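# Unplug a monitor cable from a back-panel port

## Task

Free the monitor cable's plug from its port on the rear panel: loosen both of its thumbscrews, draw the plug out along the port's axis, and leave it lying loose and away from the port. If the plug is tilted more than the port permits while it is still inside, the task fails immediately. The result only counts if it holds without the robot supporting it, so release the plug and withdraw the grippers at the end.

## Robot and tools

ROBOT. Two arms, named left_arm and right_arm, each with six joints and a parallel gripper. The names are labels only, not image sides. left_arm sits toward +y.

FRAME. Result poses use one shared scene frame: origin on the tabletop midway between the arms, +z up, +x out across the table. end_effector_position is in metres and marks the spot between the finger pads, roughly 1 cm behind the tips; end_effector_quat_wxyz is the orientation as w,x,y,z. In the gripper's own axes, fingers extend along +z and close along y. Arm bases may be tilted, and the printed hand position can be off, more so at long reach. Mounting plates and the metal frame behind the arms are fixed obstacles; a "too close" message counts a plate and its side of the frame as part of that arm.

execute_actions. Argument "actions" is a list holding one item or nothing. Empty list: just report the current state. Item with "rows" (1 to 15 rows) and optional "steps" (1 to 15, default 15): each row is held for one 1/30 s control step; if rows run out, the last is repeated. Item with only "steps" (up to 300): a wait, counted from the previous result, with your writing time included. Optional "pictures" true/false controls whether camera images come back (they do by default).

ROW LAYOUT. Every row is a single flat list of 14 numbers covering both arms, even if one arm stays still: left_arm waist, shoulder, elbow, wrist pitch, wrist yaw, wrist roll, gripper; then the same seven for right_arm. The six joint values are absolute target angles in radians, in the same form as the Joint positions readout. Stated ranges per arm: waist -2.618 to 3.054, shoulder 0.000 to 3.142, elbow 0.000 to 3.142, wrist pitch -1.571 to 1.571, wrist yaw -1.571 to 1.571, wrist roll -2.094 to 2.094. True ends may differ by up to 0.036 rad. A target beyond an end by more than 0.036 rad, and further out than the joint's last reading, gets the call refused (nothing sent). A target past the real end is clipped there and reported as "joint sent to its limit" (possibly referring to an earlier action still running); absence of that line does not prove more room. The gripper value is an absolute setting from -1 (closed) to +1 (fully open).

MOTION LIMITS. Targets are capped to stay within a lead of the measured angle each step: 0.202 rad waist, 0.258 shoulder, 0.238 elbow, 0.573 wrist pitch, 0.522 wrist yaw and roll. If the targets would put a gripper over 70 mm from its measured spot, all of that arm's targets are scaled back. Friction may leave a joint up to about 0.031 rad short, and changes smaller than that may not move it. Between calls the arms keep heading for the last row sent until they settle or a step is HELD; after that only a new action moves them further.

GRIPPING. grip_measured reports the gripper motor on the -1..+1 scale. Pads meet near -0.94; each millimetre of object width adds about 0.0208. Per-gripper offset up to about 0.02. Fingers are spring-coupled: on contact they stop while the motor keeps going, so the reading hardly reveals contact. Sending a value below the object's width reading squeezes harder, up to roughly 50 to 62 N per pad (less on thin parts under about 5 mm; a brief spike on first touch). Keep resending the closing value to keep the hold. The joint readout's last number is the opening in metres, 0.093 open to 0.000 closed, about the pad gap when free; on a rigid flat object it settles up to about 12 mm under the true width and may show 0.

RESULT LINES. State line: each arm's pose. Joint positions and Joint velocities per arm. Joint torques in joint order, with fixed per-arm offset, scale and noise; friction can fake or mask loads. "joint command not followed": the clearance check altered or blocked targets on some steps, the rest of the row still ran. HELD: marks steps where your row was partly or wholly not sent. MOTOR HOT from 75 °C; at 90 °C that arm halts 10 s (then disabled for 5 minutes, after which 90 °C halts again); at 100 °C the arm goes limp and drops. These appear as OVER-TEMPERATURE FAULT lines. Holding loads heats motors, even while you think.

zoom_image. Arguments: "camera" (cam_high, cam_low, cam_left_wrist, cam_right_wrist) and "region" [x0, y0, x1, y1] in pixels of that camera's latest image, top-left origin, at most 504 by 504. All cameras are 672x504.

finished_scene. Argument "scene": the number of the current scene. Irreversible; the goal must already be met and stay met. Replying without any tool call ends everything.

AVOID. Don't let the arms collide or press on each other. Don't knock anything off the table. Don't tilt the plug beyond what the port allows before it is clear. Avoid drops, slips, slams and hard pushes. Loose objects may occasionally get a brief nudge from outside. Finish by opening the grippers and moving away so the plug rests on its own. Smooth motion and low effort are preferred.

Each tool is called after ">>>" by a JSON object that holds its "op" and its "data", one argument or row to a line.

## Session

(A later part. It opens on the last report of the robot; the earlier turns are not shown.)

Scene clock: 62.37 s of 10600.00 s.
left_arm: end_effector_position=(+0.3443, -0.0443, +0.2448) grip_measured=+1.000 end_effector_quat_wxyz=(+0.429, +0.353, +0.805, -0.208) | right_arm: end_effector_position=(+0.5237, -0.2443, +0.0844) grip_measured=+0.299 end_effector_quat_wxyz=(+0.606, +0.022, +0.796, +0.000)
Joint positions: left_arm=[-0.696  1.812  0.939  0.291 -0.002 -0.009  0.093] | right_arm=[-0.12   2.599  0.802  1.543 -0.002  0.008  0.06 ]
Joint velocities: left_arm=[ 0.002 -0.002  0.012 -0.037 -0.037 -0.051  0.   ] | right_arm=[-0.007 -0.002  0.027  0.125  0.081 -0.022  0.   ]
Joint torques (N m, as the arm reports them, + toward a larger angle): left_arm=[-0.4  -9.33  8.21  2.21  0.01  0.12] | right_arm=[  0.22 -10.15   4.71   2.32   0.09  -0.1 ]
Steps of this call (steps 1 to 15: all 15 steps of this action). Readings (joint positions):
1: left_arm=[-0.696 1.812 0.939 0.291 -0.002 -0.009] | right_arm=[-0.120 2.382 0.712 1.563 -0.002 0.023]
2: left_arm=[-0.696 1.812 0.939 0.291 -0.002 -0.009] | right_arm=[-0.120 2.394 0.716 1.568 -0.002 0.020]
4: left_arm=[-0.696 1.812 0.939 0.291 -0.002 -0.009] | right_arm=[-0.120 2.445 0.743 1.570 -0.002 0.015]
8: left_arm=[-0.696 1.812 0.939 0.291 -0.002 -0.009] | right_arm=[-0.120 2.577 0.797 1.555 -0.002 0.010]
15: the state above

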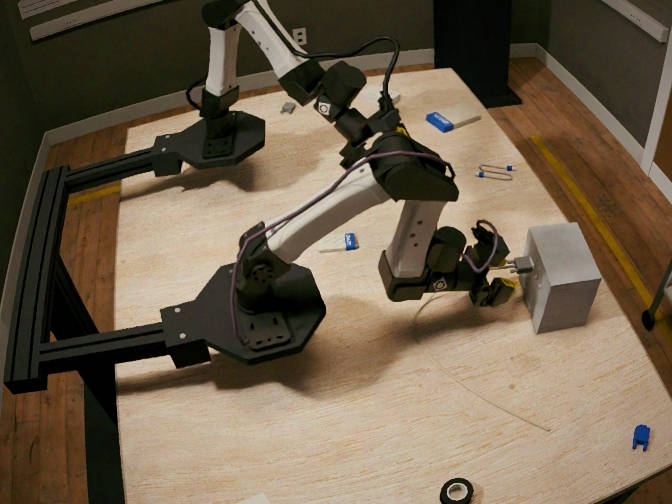

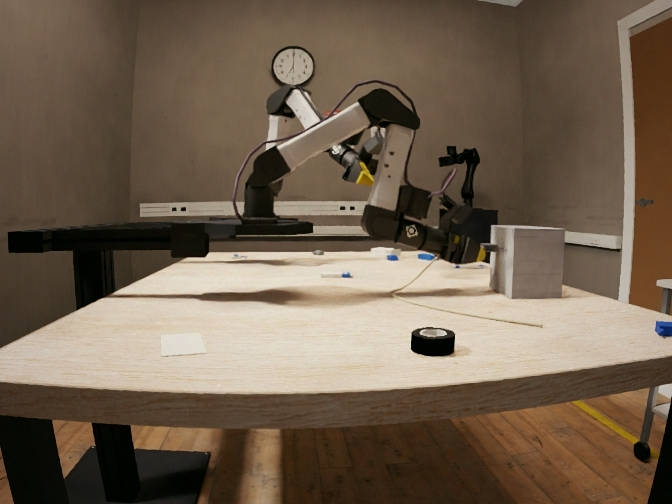

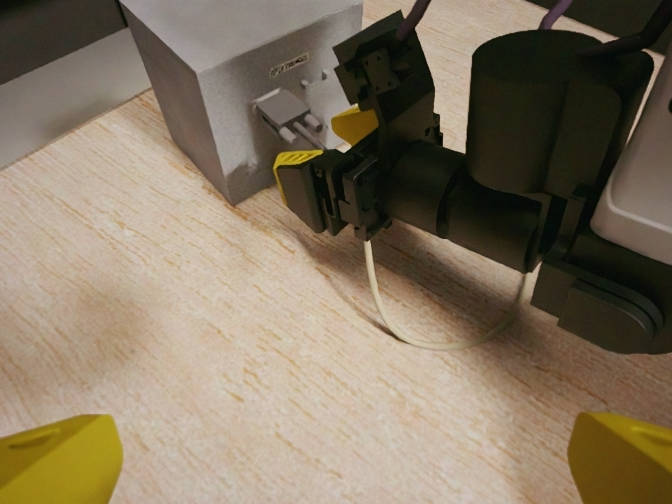

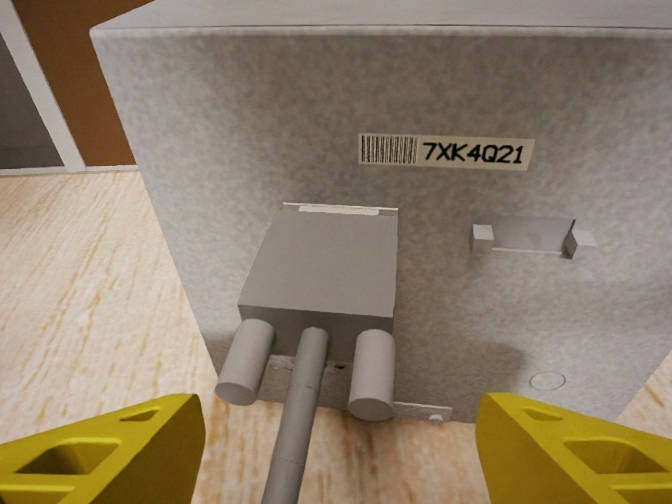

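>>> {"op": "execute_actions", "data": {
  "actions": [
    {"rows":[[-0.7,1.8,0.95,0.3,0,0,1,-0.075,2.625,0.87,1.56,0.08,0,0]]}
  ]
}}

>>> {"op": "zoom_image", "data": {
  "camera": "cam_left_wrist",
  "region": [220,50,420,230]
}}

Scene clock: 65.53 s of 10600.00 s.
left_arm: end_effector_position=(+0.3443, -0.0443, +0.2448) grip_measured=+1.000 end_effector_quat_wxyz=(+0.429, +0.353, +0.805, -0.208) | right_arm: end_effector_position=(+0.5347, -0.2389, +0.0869) grip_measured=+0.002 end_effector_quat_wxyz=(+0.616, +0.029, +0.787, -0.018)
Joint positions: left_arm=[-0.696  1.812  0.939  0.291 -0.002 -0.009  0.093] | right_arm=[-0.083  2.619  0.848  1.545  0.073  0.004  0.045]
Joint velocities: left_arm=[-0.002 -0.007  0.012 -0.037 -0.066 -0.081  0.   ] | right_arm=[-0.002  0.007 -0.017 -0.066 -0.081 -0.022 -0.   ]
Joint torques (N m, as the arm reports them, + toward a larger angle): left_arm=[-0.39 -9.3   8.22  2.21  0.06  0.11] | right_arm=[ 0.72 -9.43  5.56  2.37  0.17 -0.07]
Steps of this call (steps 1 to 15: the robot went on to your last target; steps 16 to 80: nothing new was sent; steps 81 to 95: all 15 steps of this action). Readings (joint positions):
81: left_arm=[-0.696 1.812 0.939 0.291 -0.002 -0.009] | right_arm=[-0.116 2.602 0.810 1.546 0.012 0.007]
82: left_arm=[-0.696 1.812 0.939 0.291 -0.002 -0.009] | right_arm=[-0.108 2.609 0.826 1.546 0.027 0.007]
84: left_arm=[-0.696 1.812 0.939 0.291 -0.002 -0.009] | right_arm=[-0.090 2.616 0.844 1.545 0.045 0.006]
88: left_arm=[-0.696 1.812 0.939 0.291 -0.002 -0.009] | right_arm=[-0.083 2.616 0.848 1.545 0.065 0.004]
95: the state above

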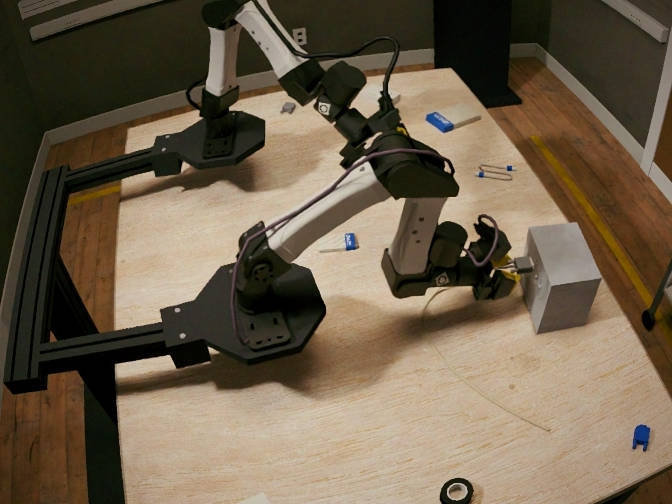

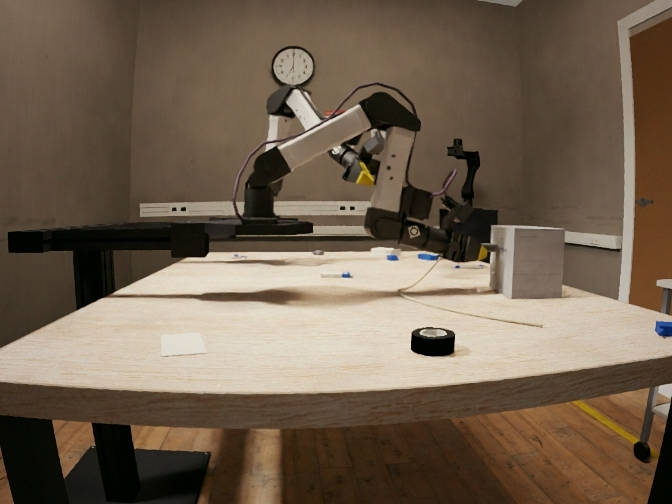

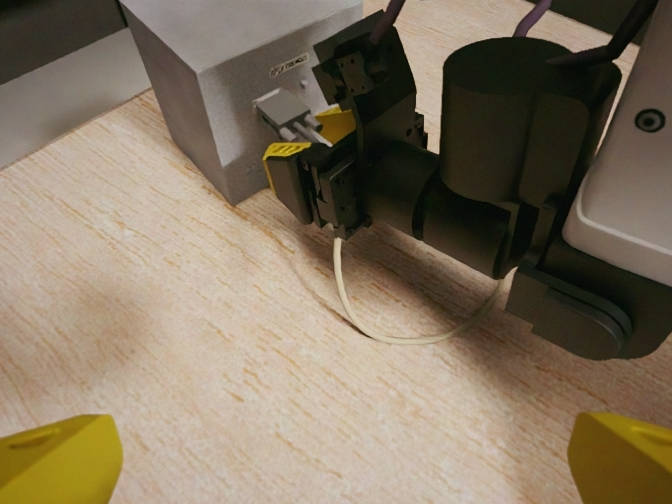

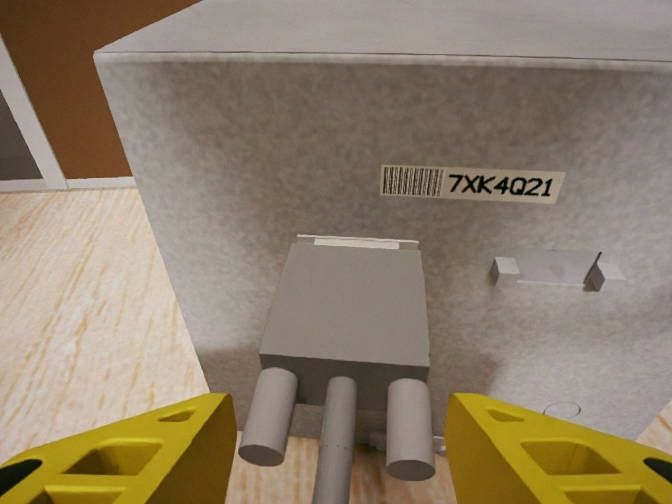

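Region (220, 50, 420, 230) of cam_left_wrist's 672x504 image, scaled by 2.520, with more detail than that image has; it fills the top 454 rows of this view, and the rest is white.

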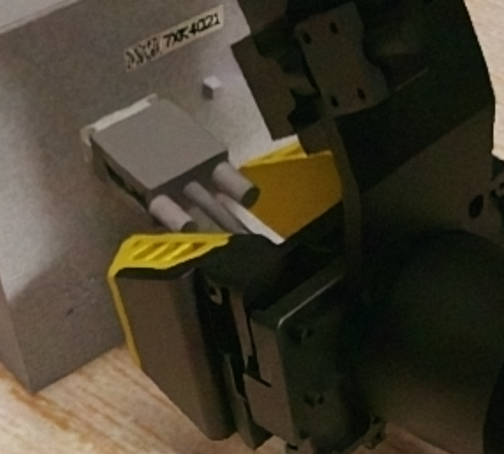

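>>> {"op": "execute_actions", "data": {
  "actions": [
    {"rows":[[-0.7,1.8,0.95,0.3,0,0,1,-0.075,2.6,0.87,1.56,0.08,0,0],[-0.7,1.8,0.95,0.3,0,0,1,-0.075,2.6,0.87,1.56,0.08,0,0],[-0.7,1.8,0.95,0.3,0,0,1,-0.075,2.6,0.87,1.56,0.08,0,0],[-0.7,1.8,0.95,0.3,0,0,1,-0.06,2.6,0.87,1.56,0.08,0,0],[-0.7,1.8,0.95,0.3,0,0,1,-0.05,2.6,0.87,1.56,0.05,0,0],[-0.7,1.8,0.95,0.3,0,0,1,-0.04,2.6,0.87,1.56,0.02,0,0]]}
  ]
}}

>>> {"op": "execute_actions", "data": {
  "actions": [
    {"rows":[[-0.7,1.8,0.95,0.3,0,0,1,-0.04,2.59,0.87,1.56,0.02,0,0],[-0.7,1.8,0.95,0.3,0,0,1,-0.04,2.58,0.87,1.56,0.02,0,0],[-0.7,1.8,0.95,0.3,0,0,1,-0.04,2.57,0.87,1.56,0.02,0,0],[-0.7,1.8,0.95,0.3,0,0,1,-0.04,2.56,0.87,1.56,0.02,0,0],[-0.7,1.8,0.95,0.3,0,0,1,-0.04,2.55,0.87,1.56,0.02,0,0]]}
  ]
}}

Scene clock: 71.60 s of 10600.00 s.
left_arm: end_effector_position=(+0.3443, -0.0443, +0.2448) grip_measured=+1.000 end_effector_quat_wxyz=(+0.429, +0.353, +0.805, -0.208) | right_arm: end_effector_position=(+0.5367, -0.2326, +0.0930) grip_measured=+0.002 end_effector_quat_wxyz=(+0.624, +0.023, +0.781, -0.016)
Joint positions: left_arm=[-0.696  1.812  0.939  0.291 -0.002 -0.009  0.093] | right_arm=[-0.07   2.611  0.848  1.555  0.074  0.001  0.045]
Joint velocities: left_arm=[ 0.007  0.002 -0.002 -0.007  0.066 -0.081  0.   ] | right_arm=[ 0.002 -0.017 -0.002  0.022  0.022  0.037  0.001]
Joint torques (N m, as the arm reports them, + toward a larger angle): left_arm=[-0.41 -9.31  8.17  2.21  0.01  0.13] | right_arm=[  2.79 -10.33   5.38   2.2   -0.5    0.  ]
Steps of this call (steps 1 to 15: the robot went on to your last target; steps 16 to 90: nothing new was sent; then 2.57 s passed at rest; steps 91 to 105: all 15 steps of this action). Readings (joint positions):
91: left_arm=[-0.696 1.812 0.939 0.291 -0.002 -0.009] | right_arm=[-0.083 2.619 0.848 1.545 0.073 0.004]
92: left_arm=[-0.696 1.812 0.939 0.291 -0.002 -0.009] | right_arm=[-0.083 2.619 0.848 1.545 0.073 0.004]
94: left_arm=[-0.696 1.812 0.939 0.291 -0.002 -0.009] | right_arm=[-0.082 2.619 0.848 1.545 0.075 0.004]
98: left_arm=[-0.696 1.812 0.939 0.291 -0.002 -0.009] | right_arm=[-0.071 2.613 0.848 1.553 0.074 0.003]
105: the state above

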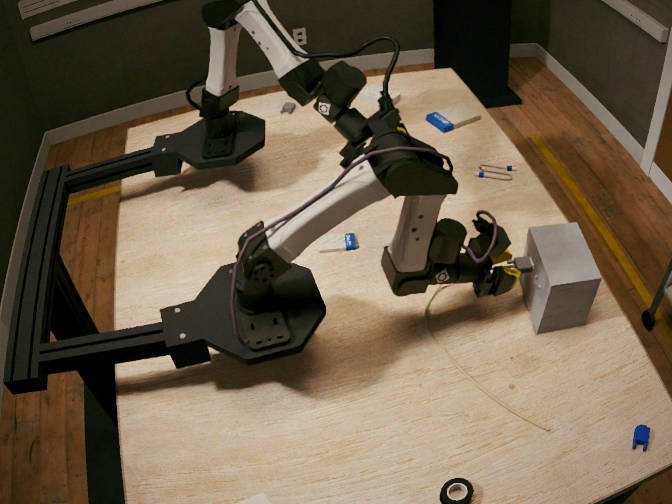

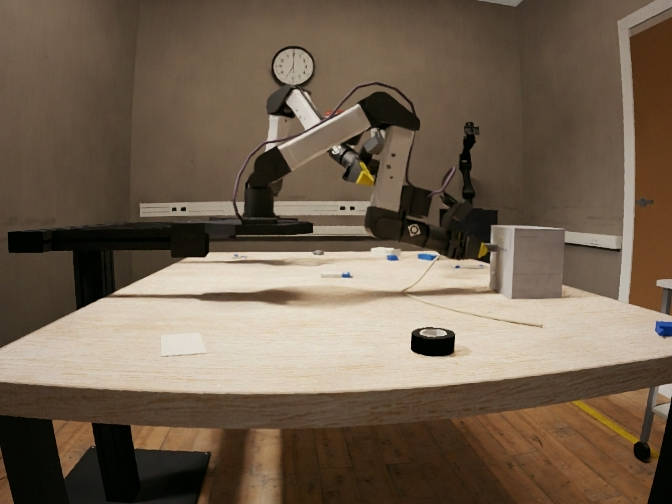

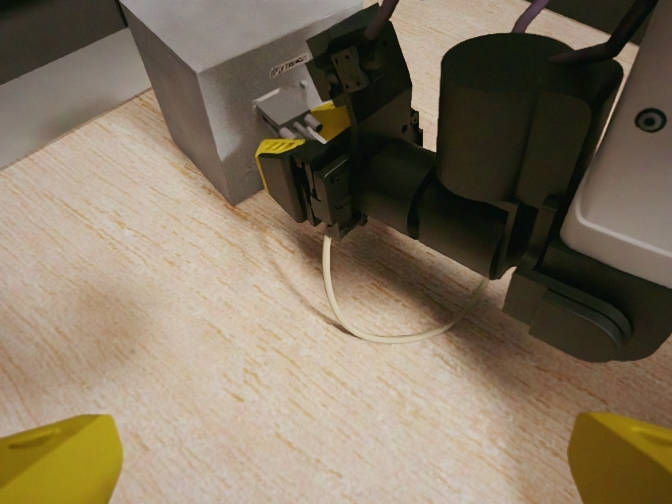

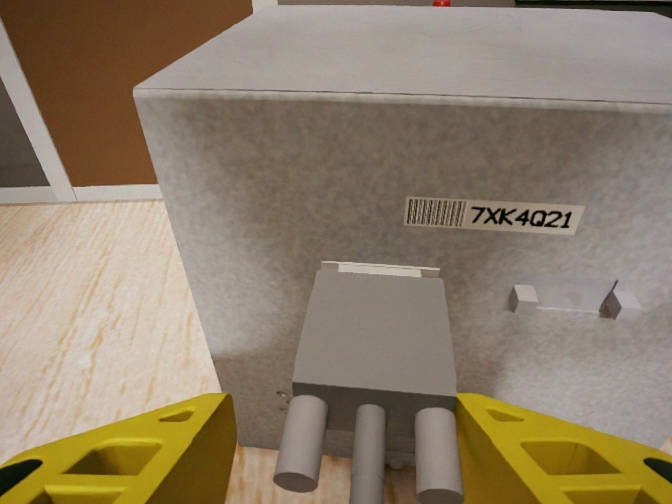

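Scene clock: 72.10 s of 10600.00 s.
left_arm: end_effector_position=(+0.3443, -0.0443, +0.2448) grip_measured=+1.000 end_effector_quat_wxyz=(+0.429, +0.353, +0.805, -0.208) | right_arm: end_effector_position=(+0.5389, -0.2321, +0.0960) grip_measured=+0.002 end_effector_quat_wxyz=(+0.619, +0.022, +0.785, -0.015)
Joint positions: left_arm=[-0.696  1.812  0.939  0.291 -0.002 -0.009  0.093] | right_arm=[-0.069  2.587  0.848  1.518  0.073  0.001  0.045]
Joint velocities: left_arm=[-0.007 -0.002 -0.007  0.022  0.022  0.022  0.   ] | right_arm=[-0.002 -0.007  0.007 -0.022 -0.125 -0.051 -0.   ]
Joint torques (N m, as the arm reports them, + toward a larger angle): left_arm=[-0.32 -9.38  8.18  2.2   0.    0.11] | right_arm=[  2.78 -12.41   5.35   2.55  -0.5   -0.07]
Steps of this call (steps 1 to 15: all 15 steps of this action). Readings (joint positions):
1: left_arm=[-0.696 1.812 0.939 0.291 -0.002 -0.009] | right_arm=[-0.070 2.611 0.848 1.555 0.074 0.001]
2: left_arm=[-0.696 1.812 0.939 0.291 -0.002 -0.009] | right_arm=[-0.070 2.609 0.848 1.554 0.074 0.001]
4: left_arm=[-0.696 1.812 0.939 0.291 -0.002 -0.009] | right_arm=[-0.069 2.600 0.848 1.545 0.072 0.001]
8: left_arm=[-0.696 1.812 0.939 0.291 -0.002 -0.009] | right_arm=[-0.069 2.588 0.848 1.522 0.073 0.001]
15: the state above

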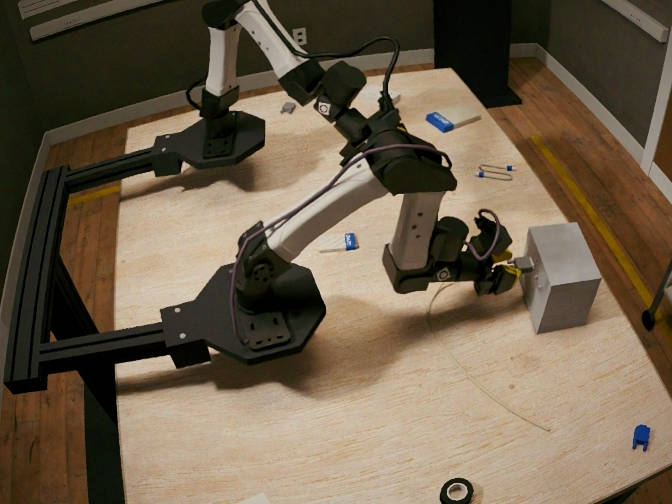

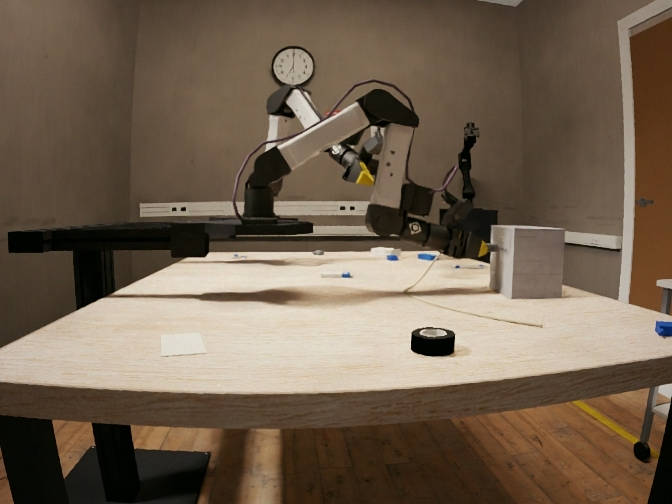

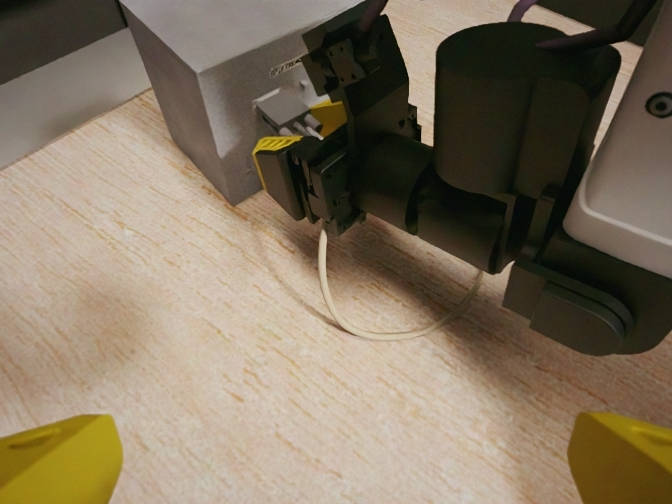

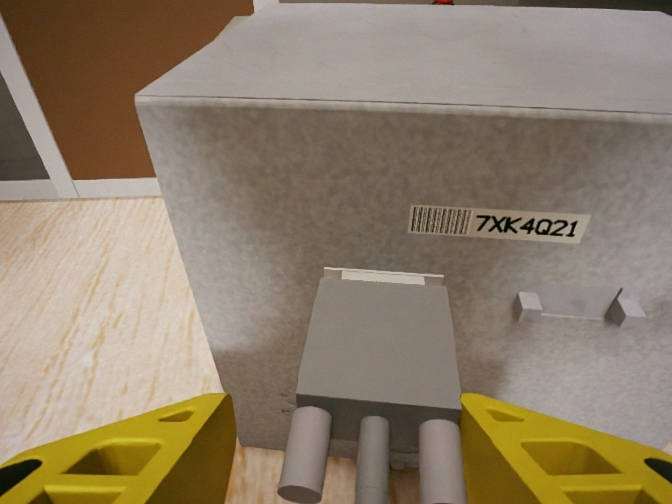

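>>> {"op": "execute_actions", "data": {
  "actions": [
    {"rows":[[-0.7,1.8,0.95,0.3,0,0,1,-0.088,2.58,0.82,1.57,0.075,0,0]]}
  ],
  "pictures": false
}}

>>> {"op": "execute_actions", "data": {
  "actions": [
    {"rows":[[-0.7,1.8,0.95,0.3,0,0,1,-0.088,2.58,0.82,1.57,0.075,0.5,-0.1]]}
  ]
}}

Scene clock: 78.80 s of 10600.00 s.
left_arm: end_effector_position=(+0.3443, -0.0443, +0.2448) grip_measured=+1.000 end_effector_quat_wxyz=(+0.429, +0.353, +0.805, -0.208) | right_arm: end_effector_position=(+0.5327, -0.2390, +0.0927) grip_measured=+0.002 end_effector_quat_wxyz=(+0.614, +0.028, +0.789, -0.020)
Joint positions: left_arm=[-0.696  1.812  0.939  0.291 -0.002 -0.009  0.093] | right_arm=[-0.082  2.587  0.827  1.527  0.075  0.     0.045]
Joint velocities: left_arm=[ 0.002 -0.007 -0.017  0.022  0.037 -0.066  0.   ] | right_arm=[-0.002  0.002 -0.027 -0.007  0.081  0.007 -0.   ]
Joint torques (N m, as the arm reports them, + toward a larger angle): left_arm=[-0.41 -9.36  8.05  2.2   0.02  0.12] | right_arm=[ -0.82 -10.14   2.91   2.51   0.1    0.02]
joint sent to its limit (right arm) — the command would take joint 4 (wrist pitch) past its upper limit, so that joint was sent only as far as its limit.
Steps of this call (steps 1 to 15: the robot went on to your last target; steps 16 to 90: nothing new was sent; then 3.20 s passed at rest; steps 91 to 105: all 15 steps of this action). Readings (joint positions):
91: left_arm=[-0.696 1.812 0.939 0.291 -0.002 -0.009] | right_arm=[-0.072 2.587 0.843 1.519 0.075 0.000]
92: left_arm=[-0.696 1.812 0.939 0.291 -0.002 -0.009] | right_arm=[-0.075 2.587 0.837 1.524 0.075 0.000]
94: left_arm=[-0.696 1.812 0.939 0.291 -0.002 -0.009] | right_arm=[-0.081 2.587 0.829 1.524 0.075 0.000]
98: left_arm=[-0.696 1.812 0.939 0.291 -0.002 -0.009] | right_arm=[-0.082 2.587 0.827 1.527 0.075 0.000]
105: the state above

Scene clock: 79.30 s of 10600.00 s.
left_arm: end_effector_position=(+0.3443, -0.0443, +0.2448) grip_measured=+1.000 end_effector_quat_wxyz=(+0.429, +0.353, +0.805, -0.208) | right_arm: end_effector_position=(+0.5326, -0.2412, +0.0924) grip_measured=-0.091 end_effector_quat_wxyz=(+0.601, +0.212, +0.761, +0.121)
Joint positions: left_arm=[-0.696  1.812  0.939  0.291 -0.002 -0.009  0.093] | right_arm=[-0.087  2.587  0.827  1.526  0.076  0.469  0.041]
Joint velocities: left_arm=[-0.002  0.007  0.002 -0.007  0.037 -0.051  0.   ] | right_arm=[-0.012 -0.017 -0.012  0.051 -0.051  0.095 -0.001]
Joint torques (N m, as the arm reports them, + toward a larger angle): left_arm=[-0.42 -9.33  8.26  2.22  0.04  0.13] | right_arm=[-0.34 -9.87  2.71  2.5   0.15  0.04]
joint sent to its limit (right arm) — the command would take joint 4 (wrist pitch) past its upper limit, so that joint was sent only as far as its limit.
Steps of this call (steps 1 to 15: all 15 steps of this action). Readings (joint positions):
1: left_arm=[-0.696 1.812 0.939 0.291 -0.002 -0.009] | right_arm=[-0.082 2.587 0.827 1.527 0.074 0.080]
2: left_arm=[-0.696 1.812 0.939 0.291 -0.002 -0.009] | right_arm=[-0.084 2.587 0.827 1.528 0.074 0.162]
4: left_arm=[-0.696 1.812 0.939 0.291 -0.002 -0.009] | right_arm=[-0.085 2.587 0.827 1.529 0.074 0.281]
8: left_arm=[-0.696 1.812 0.939 0.291 -0.002 -0.009] | right_arm=[-0.086 2.587 0.827 1.529 0.076 0.404]
15: the state above

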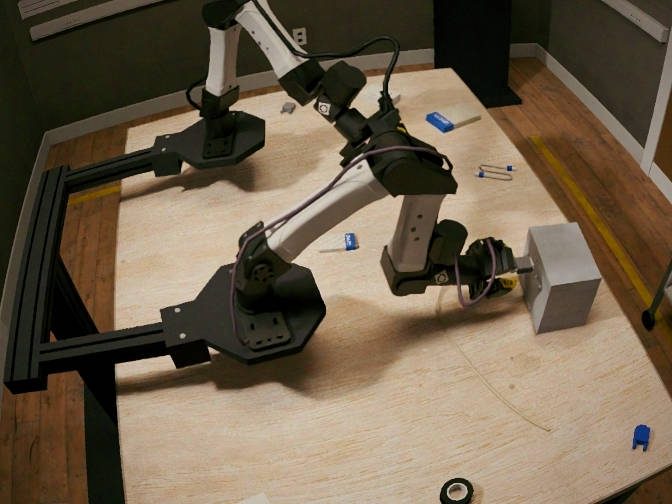

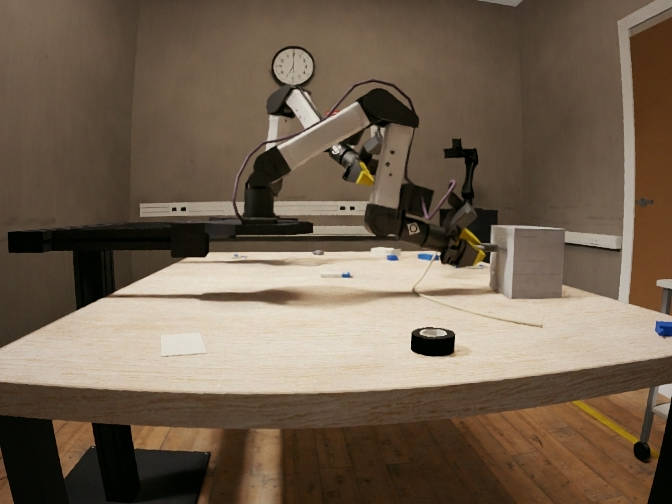

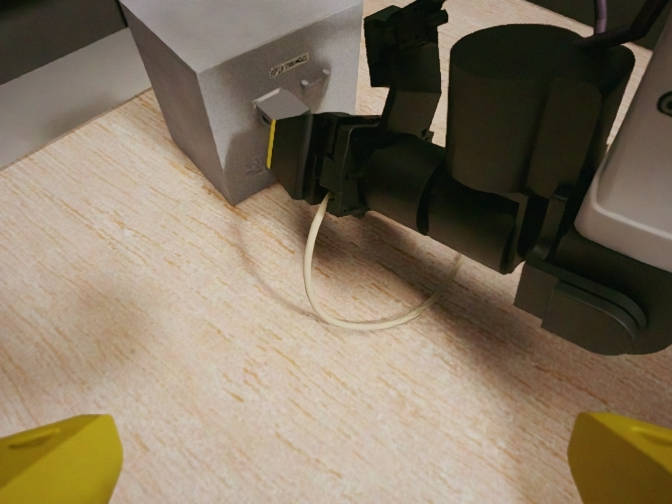

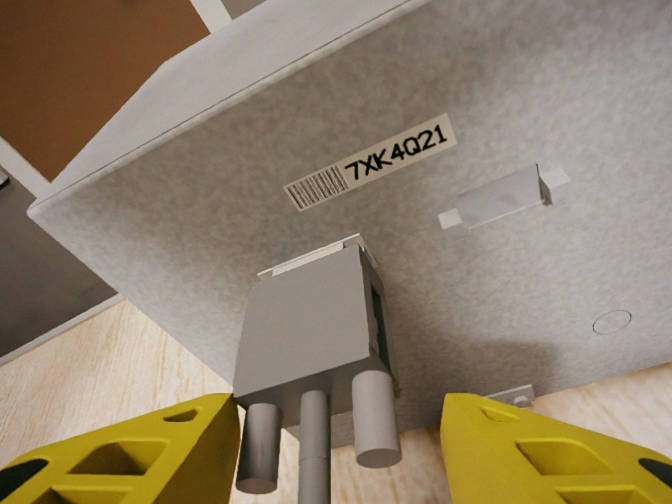

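Raising about 10 mm.

>>> {"op": "execute_actions", "data": {
  "actions": [
    {"rows":[[-0.7,1.8,0.95,0.3,0,0,1,-0.076,2.552,0.82,1.54,0.075,0.5,0]]}
  ]
}}

Scene clock: 80.87 s of 10600.00 s.
left_arm: end_effector_position=(+0.3443, -0.0443, +0.2448) grip_measured=+1.000 end_effector_quat_wxyz=(+0.429, +0.353, +0.805, -0.208) | right_arm: end_effector_position=(+0.5318, -0.2404, +0.0894) grip_measured=+0.000 end_effector_quat_wxyz=(+0.594, +0.219, +0.764, +0.125)
Joint positions: left_arm=[-0.696  1.812  0.939  0.291 -0.002 -0.009  0.093] | right_arm=[-0.085  2.582  0.826  1.505  0.076  0.487  0.045]
Joint velocities: left_arm=[ 0.007 -0.012  0.012  0.022 -0.051 -0.037  0.   ] | right_arm=[-0.012  0.002 -0.002 -0.022 -0.007 -0.022 -0.001]
Joint torques (N m, as the arm reports them, + toward a larger angle): left_arm=[-0.37 -9.26  8.22  2.21 -0.01  0.12] | right_arm=[  0.94 -11.95   2.94   2.56   0.12   0.13]
joint sent to its limit (right arm) — the command would take joint 4 (wrist pitch) past its upper limit, so that joint was sent only as far as its limit.
Steps of this call (steps 1 to 30: the robot went on to your last target; steps 31 to 32: nothing new was sent; steps 33 to 47: all 15 steps of this action). Readings (joint positions):
33: left_arm=[-0.696 1.812 0.939 0.291 -0.002 -0.009] | right_arm=[-0.086 2.586 0.827 1.522 0.076 0.484]
34: left_arm=[-0.696 1.812 0.939 0.291 -0.002 -0.009] | right_arm=[-0.086 2.585 0.826 1.518 0.076 0.484]
36: left_arm=[-0.696 1.812 0.939 0.291 -0.002 -0.009] | right_arm=[-0.085 2.584 0.826 1.512 0.076 0.486]
40: left_arm=[-0.696 1.812 0.939 0.291 -0.002 -0.009] | right_arm=[-0.085 2.582 0.826 1.507 0.076 0.487]
47: the state above

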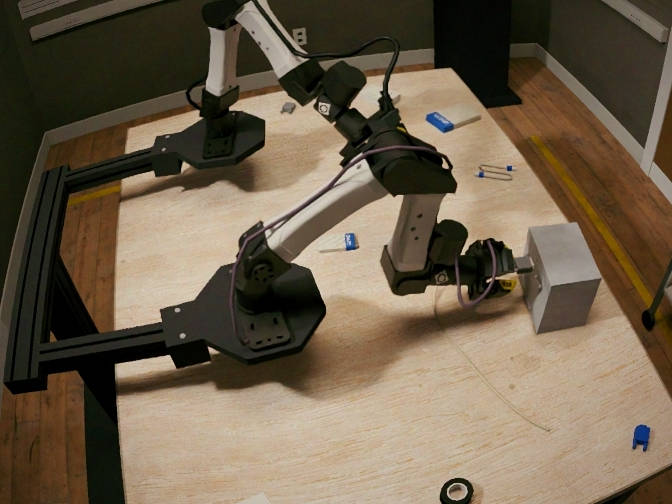

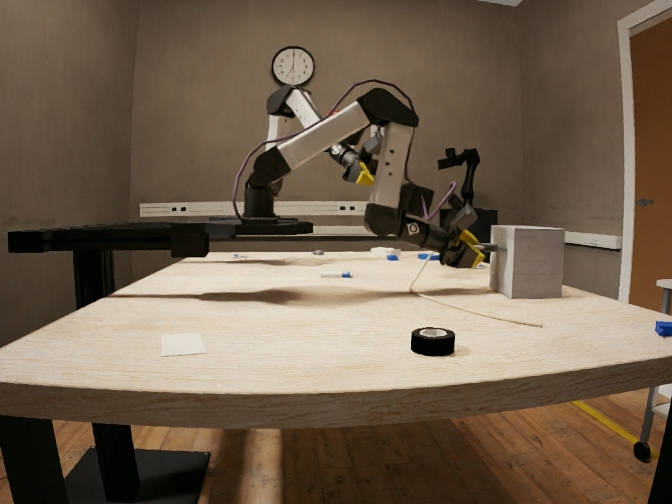

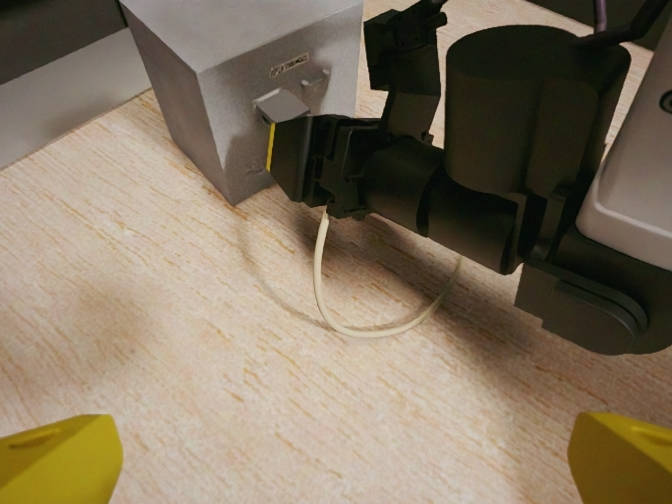

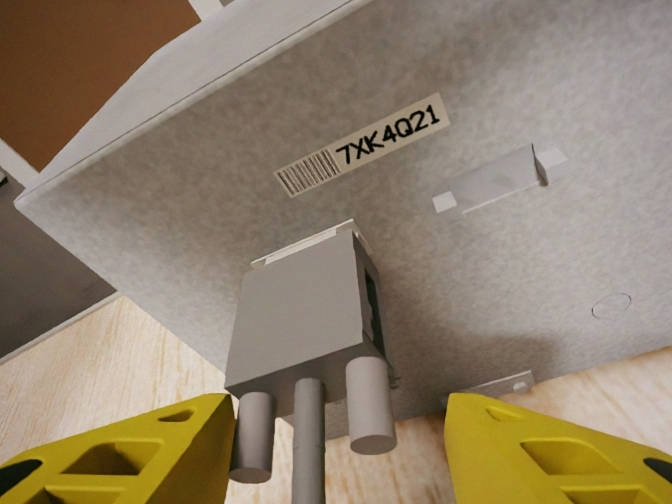

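>>> {"op": "execute_actions", "data": {
  "actions": [
    {"rows":[[-0.7,1.8,0.95,0.3,0,0,1,-0.076,2.55,0.77,1.54,0.075,0,0],[-0.7,1.8,0.95,0.3,0,0,1,-0.076,2.53,0.76,1.54,0.075,0,0],[-0.7,1.8,0.95,0.3,0,0,1,-0.076,2.51,0.76,1.54,0.075,0,0]]}
  ],
  "pictures": false
}}

>>> {"op": "execute_actions", "data": {
  "actions": [
    {"rows":[[-0.7,1.8,0.95,0.3,0,0,1,-0.076,2.53,0.8,1.54,0.075,0,0],[-0.7,1.8,0.95,0.3,0,0,1,-0.076,2.55,0.82,1.54,0.075,0,0],[-0.7,1.8,0.95,0.3,0,0,1,-0.076,2.565,0.83,1.54,0.075,0.5,0]]}
  ]
}}

Scene clock: 86.37 s of 10600.00 s.
left_arm: end_effector_position=(+0.3443, -0.0443, +0.2448) grip_measured=+1.000 end_effector_quat_wxyz=(+0.429, +0.353, +0.805, -0.208) | right_arm: end_effector_position=(+0.5260, -0.2440, +0.1028) grip_measured=+0.001 end_effector_quat_wxyz=(+0.609, +0.041, +0.792, -0.022)
Joint positions: left_arm=[-0.696  1.812  0.939  0.291 -0.002 -0.009  0.093] | right_arm=[-0.087  2.53   0.779  1.507  0.091  0.019  0.045]
Joint velocities: left_arm=[ 0.012  0.002  0.007 -0.007  0.007 -0.037  0.   ] | right_arm=[-0.007 -0.007  0.002 -0.037 -0.022 -0.125  0.001]
Joint torques (N m, as the arm reports them, + toward a larger angle): left_arm=[-0.37 -9.31  8.27  2.23  0.03  0.11] | right_arm=[  0.81 -10.57   1.81   2.54  -0.08  -0.04]
Steps of this call (steps 1 to 15: the robot went on to your last target; steps 16 to 90: nothing new was sent; then 2.00 s passed at rest; steps 91 to 105: all 15 steps of this action). Readings (joint positions):
91: left_arm=[-0.696 1.812 0.939 0.291 -0.002 -0.009] | right_arm=[-0.085 2.581 0.819 1.505 0.077 0.408]
92: left_arm=[-0.696 1.812 0.939 0.291 -0.002 -0.009] | right_arm=[-0.086 2.574 0.806 1.506 0.083 0.327]
94: left_arm=[-0.696 1.812 0.939 0.291 -0.002 -0.009] | right_arm=[-0.087 2.550 0.790 1.507 0.090 0.209]
98: left_arm=[-0.696 1.812 0.939 0.291 -0.002 -0.009] | right_arm=[-0.087 2.530 0.781 1.507 0.091 0.085]
105: the state above

Scene clock: 86.87 s of 10600.00 s.
left_arm: end_effector_position=(+0.3443, -0.0443, +0.2448) grip_measured=+1.000 end_effector_quat_wxyz=(+0.429, +0.353, +0.805, -0.208) | right_arm: end_effector_position=(+0.5287, -0.2414, +0.0931) grip_measured=+0.001 end_effector_quat_wxyz=(+0.596, +0.212, +0.766, +0.113)
Joint positions: left_arm=[-0.696  1.812  0.939  0.291 -0.002 -0.009  0.093] | right_arm=[-0.082  2.565  0.807  1.507  0.089  0.461  0.045]
Joint velocities: left_arm=[-0.002 -0.012 -0.012  0.051  0.051 -0.066  0.   ] | right_arm=[-0.002 -0.012  0.012 -0.007  0.007  0.139  0.   ]
Joint torques (N m, as the arm reports them, + toward a larger angle): left_arm=[-0.34 -9.24  8.12  2.21  0.03  0.1 ] | right_arm=[ 0.45 -9.74  5.65  2.56 -0.08  0.04]
Steps of this call (steps 1 to 15: all 15 steps of this action). Readings (joint positions):
1: left_arm=[-0.696 1.812 0.939 0.291 -0.002 -0.009] | right_arm=[-0.087 2.530 0.779 1.507 0.091 0.016]
2: left_arm=[-0.696 1.812 0.939 0.291 -0.002 -0.009] | right_arm=[-0.087 2.532 0.783 1.507 0.090 0.013]
4: left_arm=[-0.696 1.812 0.939 0.291 -0.002 -0.009] | right_arm=[-0.083 2.548 0.798 1.507 0.085 0.170]
8: left_arm=[-0.696 1.812 0.939 0.291 -0.002 -0.009] | right_arm=[-0.082 2.565 0.806 1.507 0.087 0.359]
15: the state above

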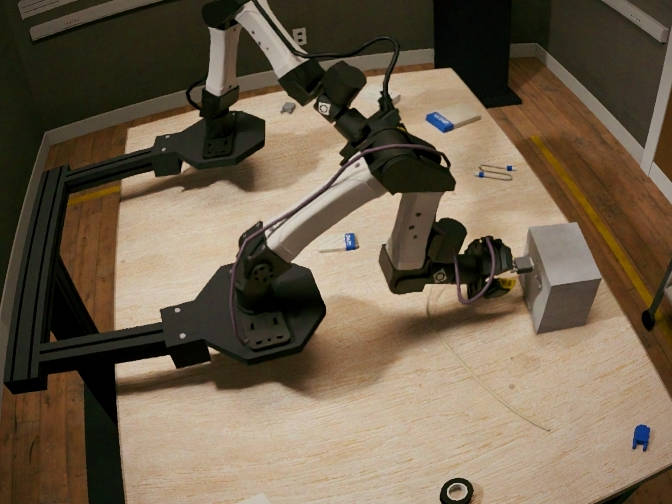

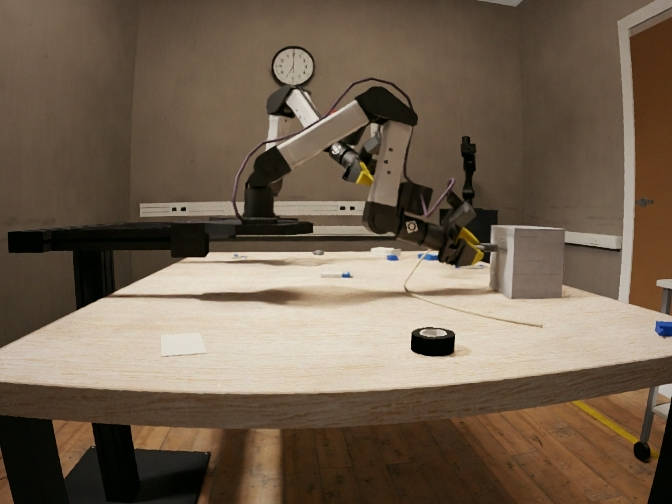

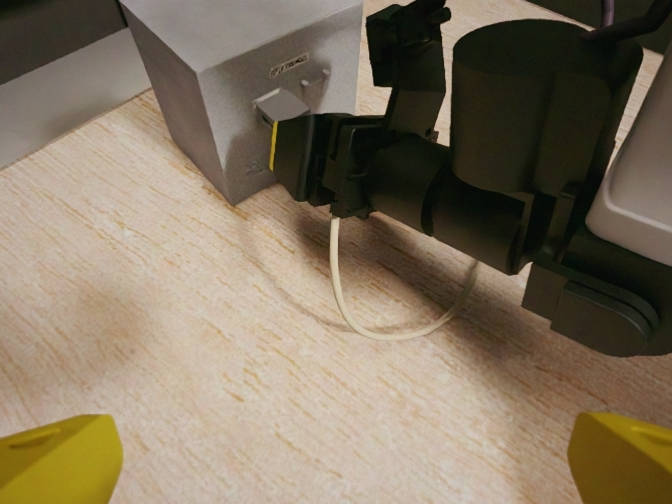

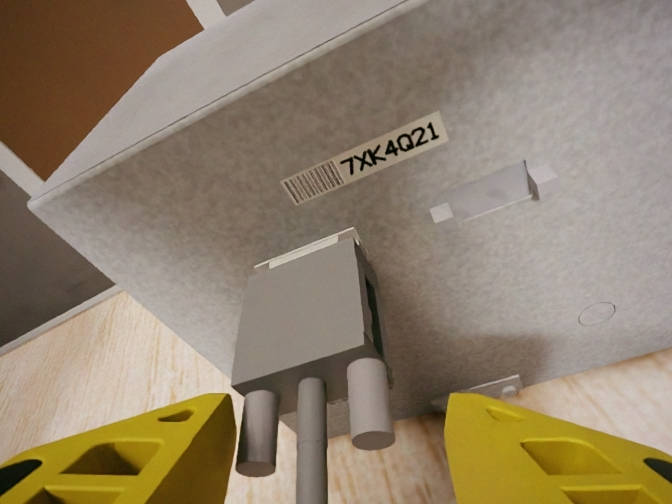

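>>> {"op": "execute_actions", "data": {
  "actions": [
    {"rows":[[-0.7,1.8,0.95,0.3,0,0,1,-0.076,2.5,0.74,1.5,0.075,0,0.2],[-0.7,1.8,0.95,0.3,0,0,1,-0.076,2.45,0.72,1.5,0.075,0,0.2],[-0.7,1.8,0.95,0.3,0,0,1,-0.076,2.42,0.72,1.5,0.075,0,0.2]]}
  ],
  "pictures": false
}}

>>> {"op": "execute_actions", "data": {
  "actions": [
    {"rows":[[-0.7,1.8,0.95,0.3,0,0,1,-0.076,2.44,0.76,1.5,0.075,0,0.2],[-0.7,1.8,0.95,0.3,0,0,1,-0.076,2.46,0.78,1.5,0.075,0,0.2],[-0.7,1.8,0.95,0.3,0,0,1,-0.076,2.48,0.8,1.5,0.075,0,0.2],[-0.7,1.8,0.95,0.3,0,0,1,-0.076,2.5,0.82,1.5,0.075,0,0.2],[-0.7,1.8,0.95,0.3,0,0,1,-0.076,2.52,0.83,1.5,0.075,0,0.2],[-0.7,1.8,0.95,0.3,0,0,1,-0.076,2.535,0.83,1.5,0.075,0,0]]}
  ]
}}

Scene clock: 92.83 s of 10600.00 s.
left_arm: end_effector_position=(+0.3443, -0.0443, +0.2448) grip_measured=+1.000 end_effector_quat_wxyz=(+0.429, +0.353, +0.805, -0.208) | right_arm: end_effector_position=(+0.5266, -0.2408, +0.1394) grip_measured=+0.199 end_effector_quat_wxyz=(+0.630, +0.040, +0.775, -0.015)
Joint positions: left_arm=[-0.696  1.812  0.939  0.291 -0.002 -0.009  0.093] | right_arm=[-0.081  2.421  0.729  1.501  0.083  0.024  0.055]
Joint velocities: left_arm=[-0.012  0.012 -0.002 -0.022 -0.066  0.007  0.   ] | right_arm=[ 0.007  0.022 -0.002  0.051 -0.051 -0.154 -0.   ]
Joint torques (N m, as the arm reports them, + toward a larger angle): left_arm=[-0.34 -9.26  8.23  2.19  0.    0.12] | right_arm=[ 0.36 -9.1   3.2   2.25  0.03 -0.12]
Steps of this call (steps 1 to 30: the robot went on to your last target; steps 31 to 90: nothing new was sent; then 2.47 s passed at rest; steps 91 to 105: all 15 steps of this action). Readings (joint positions):
91: left_arm=[-0.696 1.812 0.939 0.291 -0.002 -0.009] | right_arm=[-0.082 2.558 0.797 1.500 0.090 0.408]
92: left_arm=[-0.696 1.812 0.939 0.291 -0.002 -0.009] | right_arm=[-0.082 2.539 0.774 1.491 0.088 0.327]
94: left_arm=[-0.696 1.812 0.939 0.291 -0.002 -0.009] | right_arm=[-0.081 2.483 0.734 1.481 0.086 0.211]
98: left_arm=[-0.696 1.812 0.939 0.291 -0.002 -0.009] | right_arm=[-0.081 2.423 0.729 1.500 0.084 0.090]
105: the state above

Scene clock: 93.33 s of 10600.00 s.
left_arm: end_effector_position=(+0.3443, -0.0443, +0.2448) grip_measured=+1.000 end_effector_quat_wxyz=(+0.429, +0.353, +0.805, -0.208) | right_arm: end_effector_position=(+0.5365, -0.2400, +0.1082) grip_measured=+0.001 end_effector_quat_wxyz=(+0.618, +0.033, +0.785, -0.021)
Joint positions: left_arm=[-0.696  1.812  0.939  0.291 -0.002 -0.009  0.093] | right_arm=[-0.081  2.531  0.816  1.494  0.082  0.008  0.045]
Joint velocities: left_arm=[ 0.012  0.012 -0.002  0.022 -0.007 -0.007  0.   ] | right_arm=[ 0.012 -0.007  0.002 -0.022  0.051 -0.037  0.   ]
Joint torques (N m, as the arm reports them, + toward a larger angle): left_arm=[-0.27 -9.32  8.15  2.22  0.01  0.14] | right_arm=[ 0.12 -9.29  5.28  2.3   0.09 -0.09]
Steps of this call (steps 1 to 15: all 15 steps of this action). Readings (joint positions):
1: left_arm=[-0.696 1.812 0.939 0.291 -0.002 -0.009] | right_arm=[-0.081 2.421 0.731 1.501 0.083 0.020]
2: left_arm=[-0.696 1.812 0.939 0.291 -0.002 -0.009] | right_arm=[-0.081 2.426 0.739 1.502 0.083 0.017]
4: left_arm=[-0.696 1.812 0.939 0.291 -0.002 -0.009] | right_arm=[-0.081 2.451 0.773 1.502 0.083 0.014]
8: left_arm=[-0.696 1.812 0.939 0.291 -0.002 -0.009] | right_arm=[-0.081 2.513 0.816 1.502 0.083 0.009]
15: the state above

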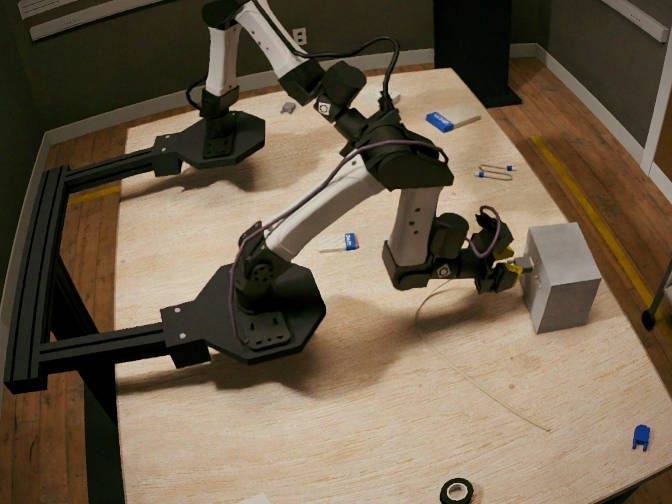

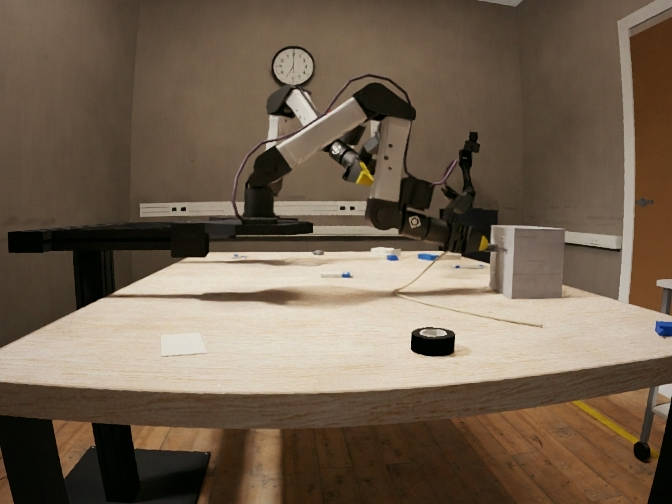

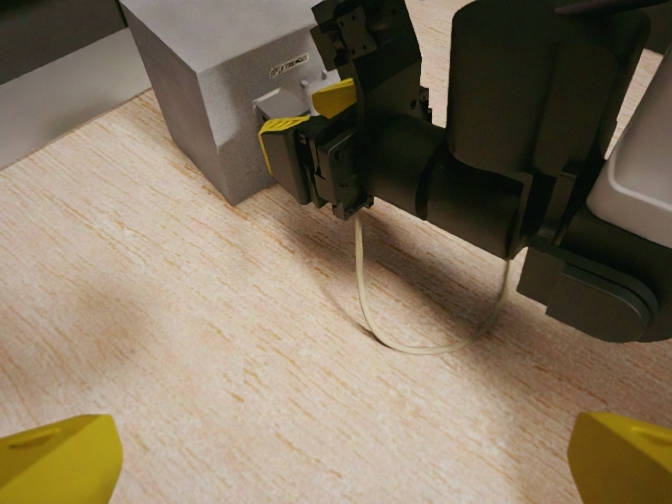

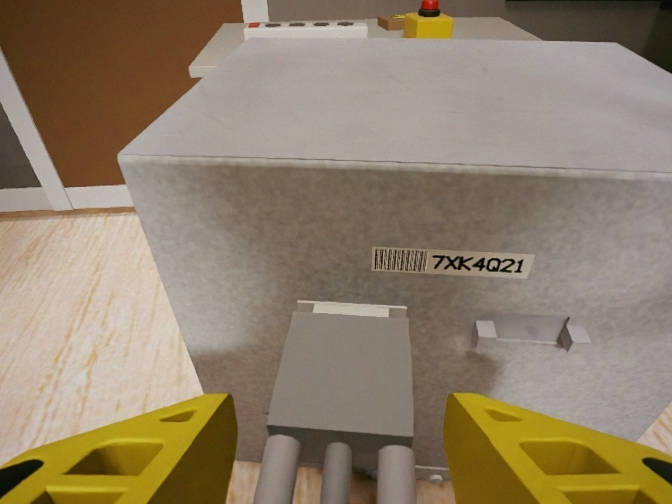

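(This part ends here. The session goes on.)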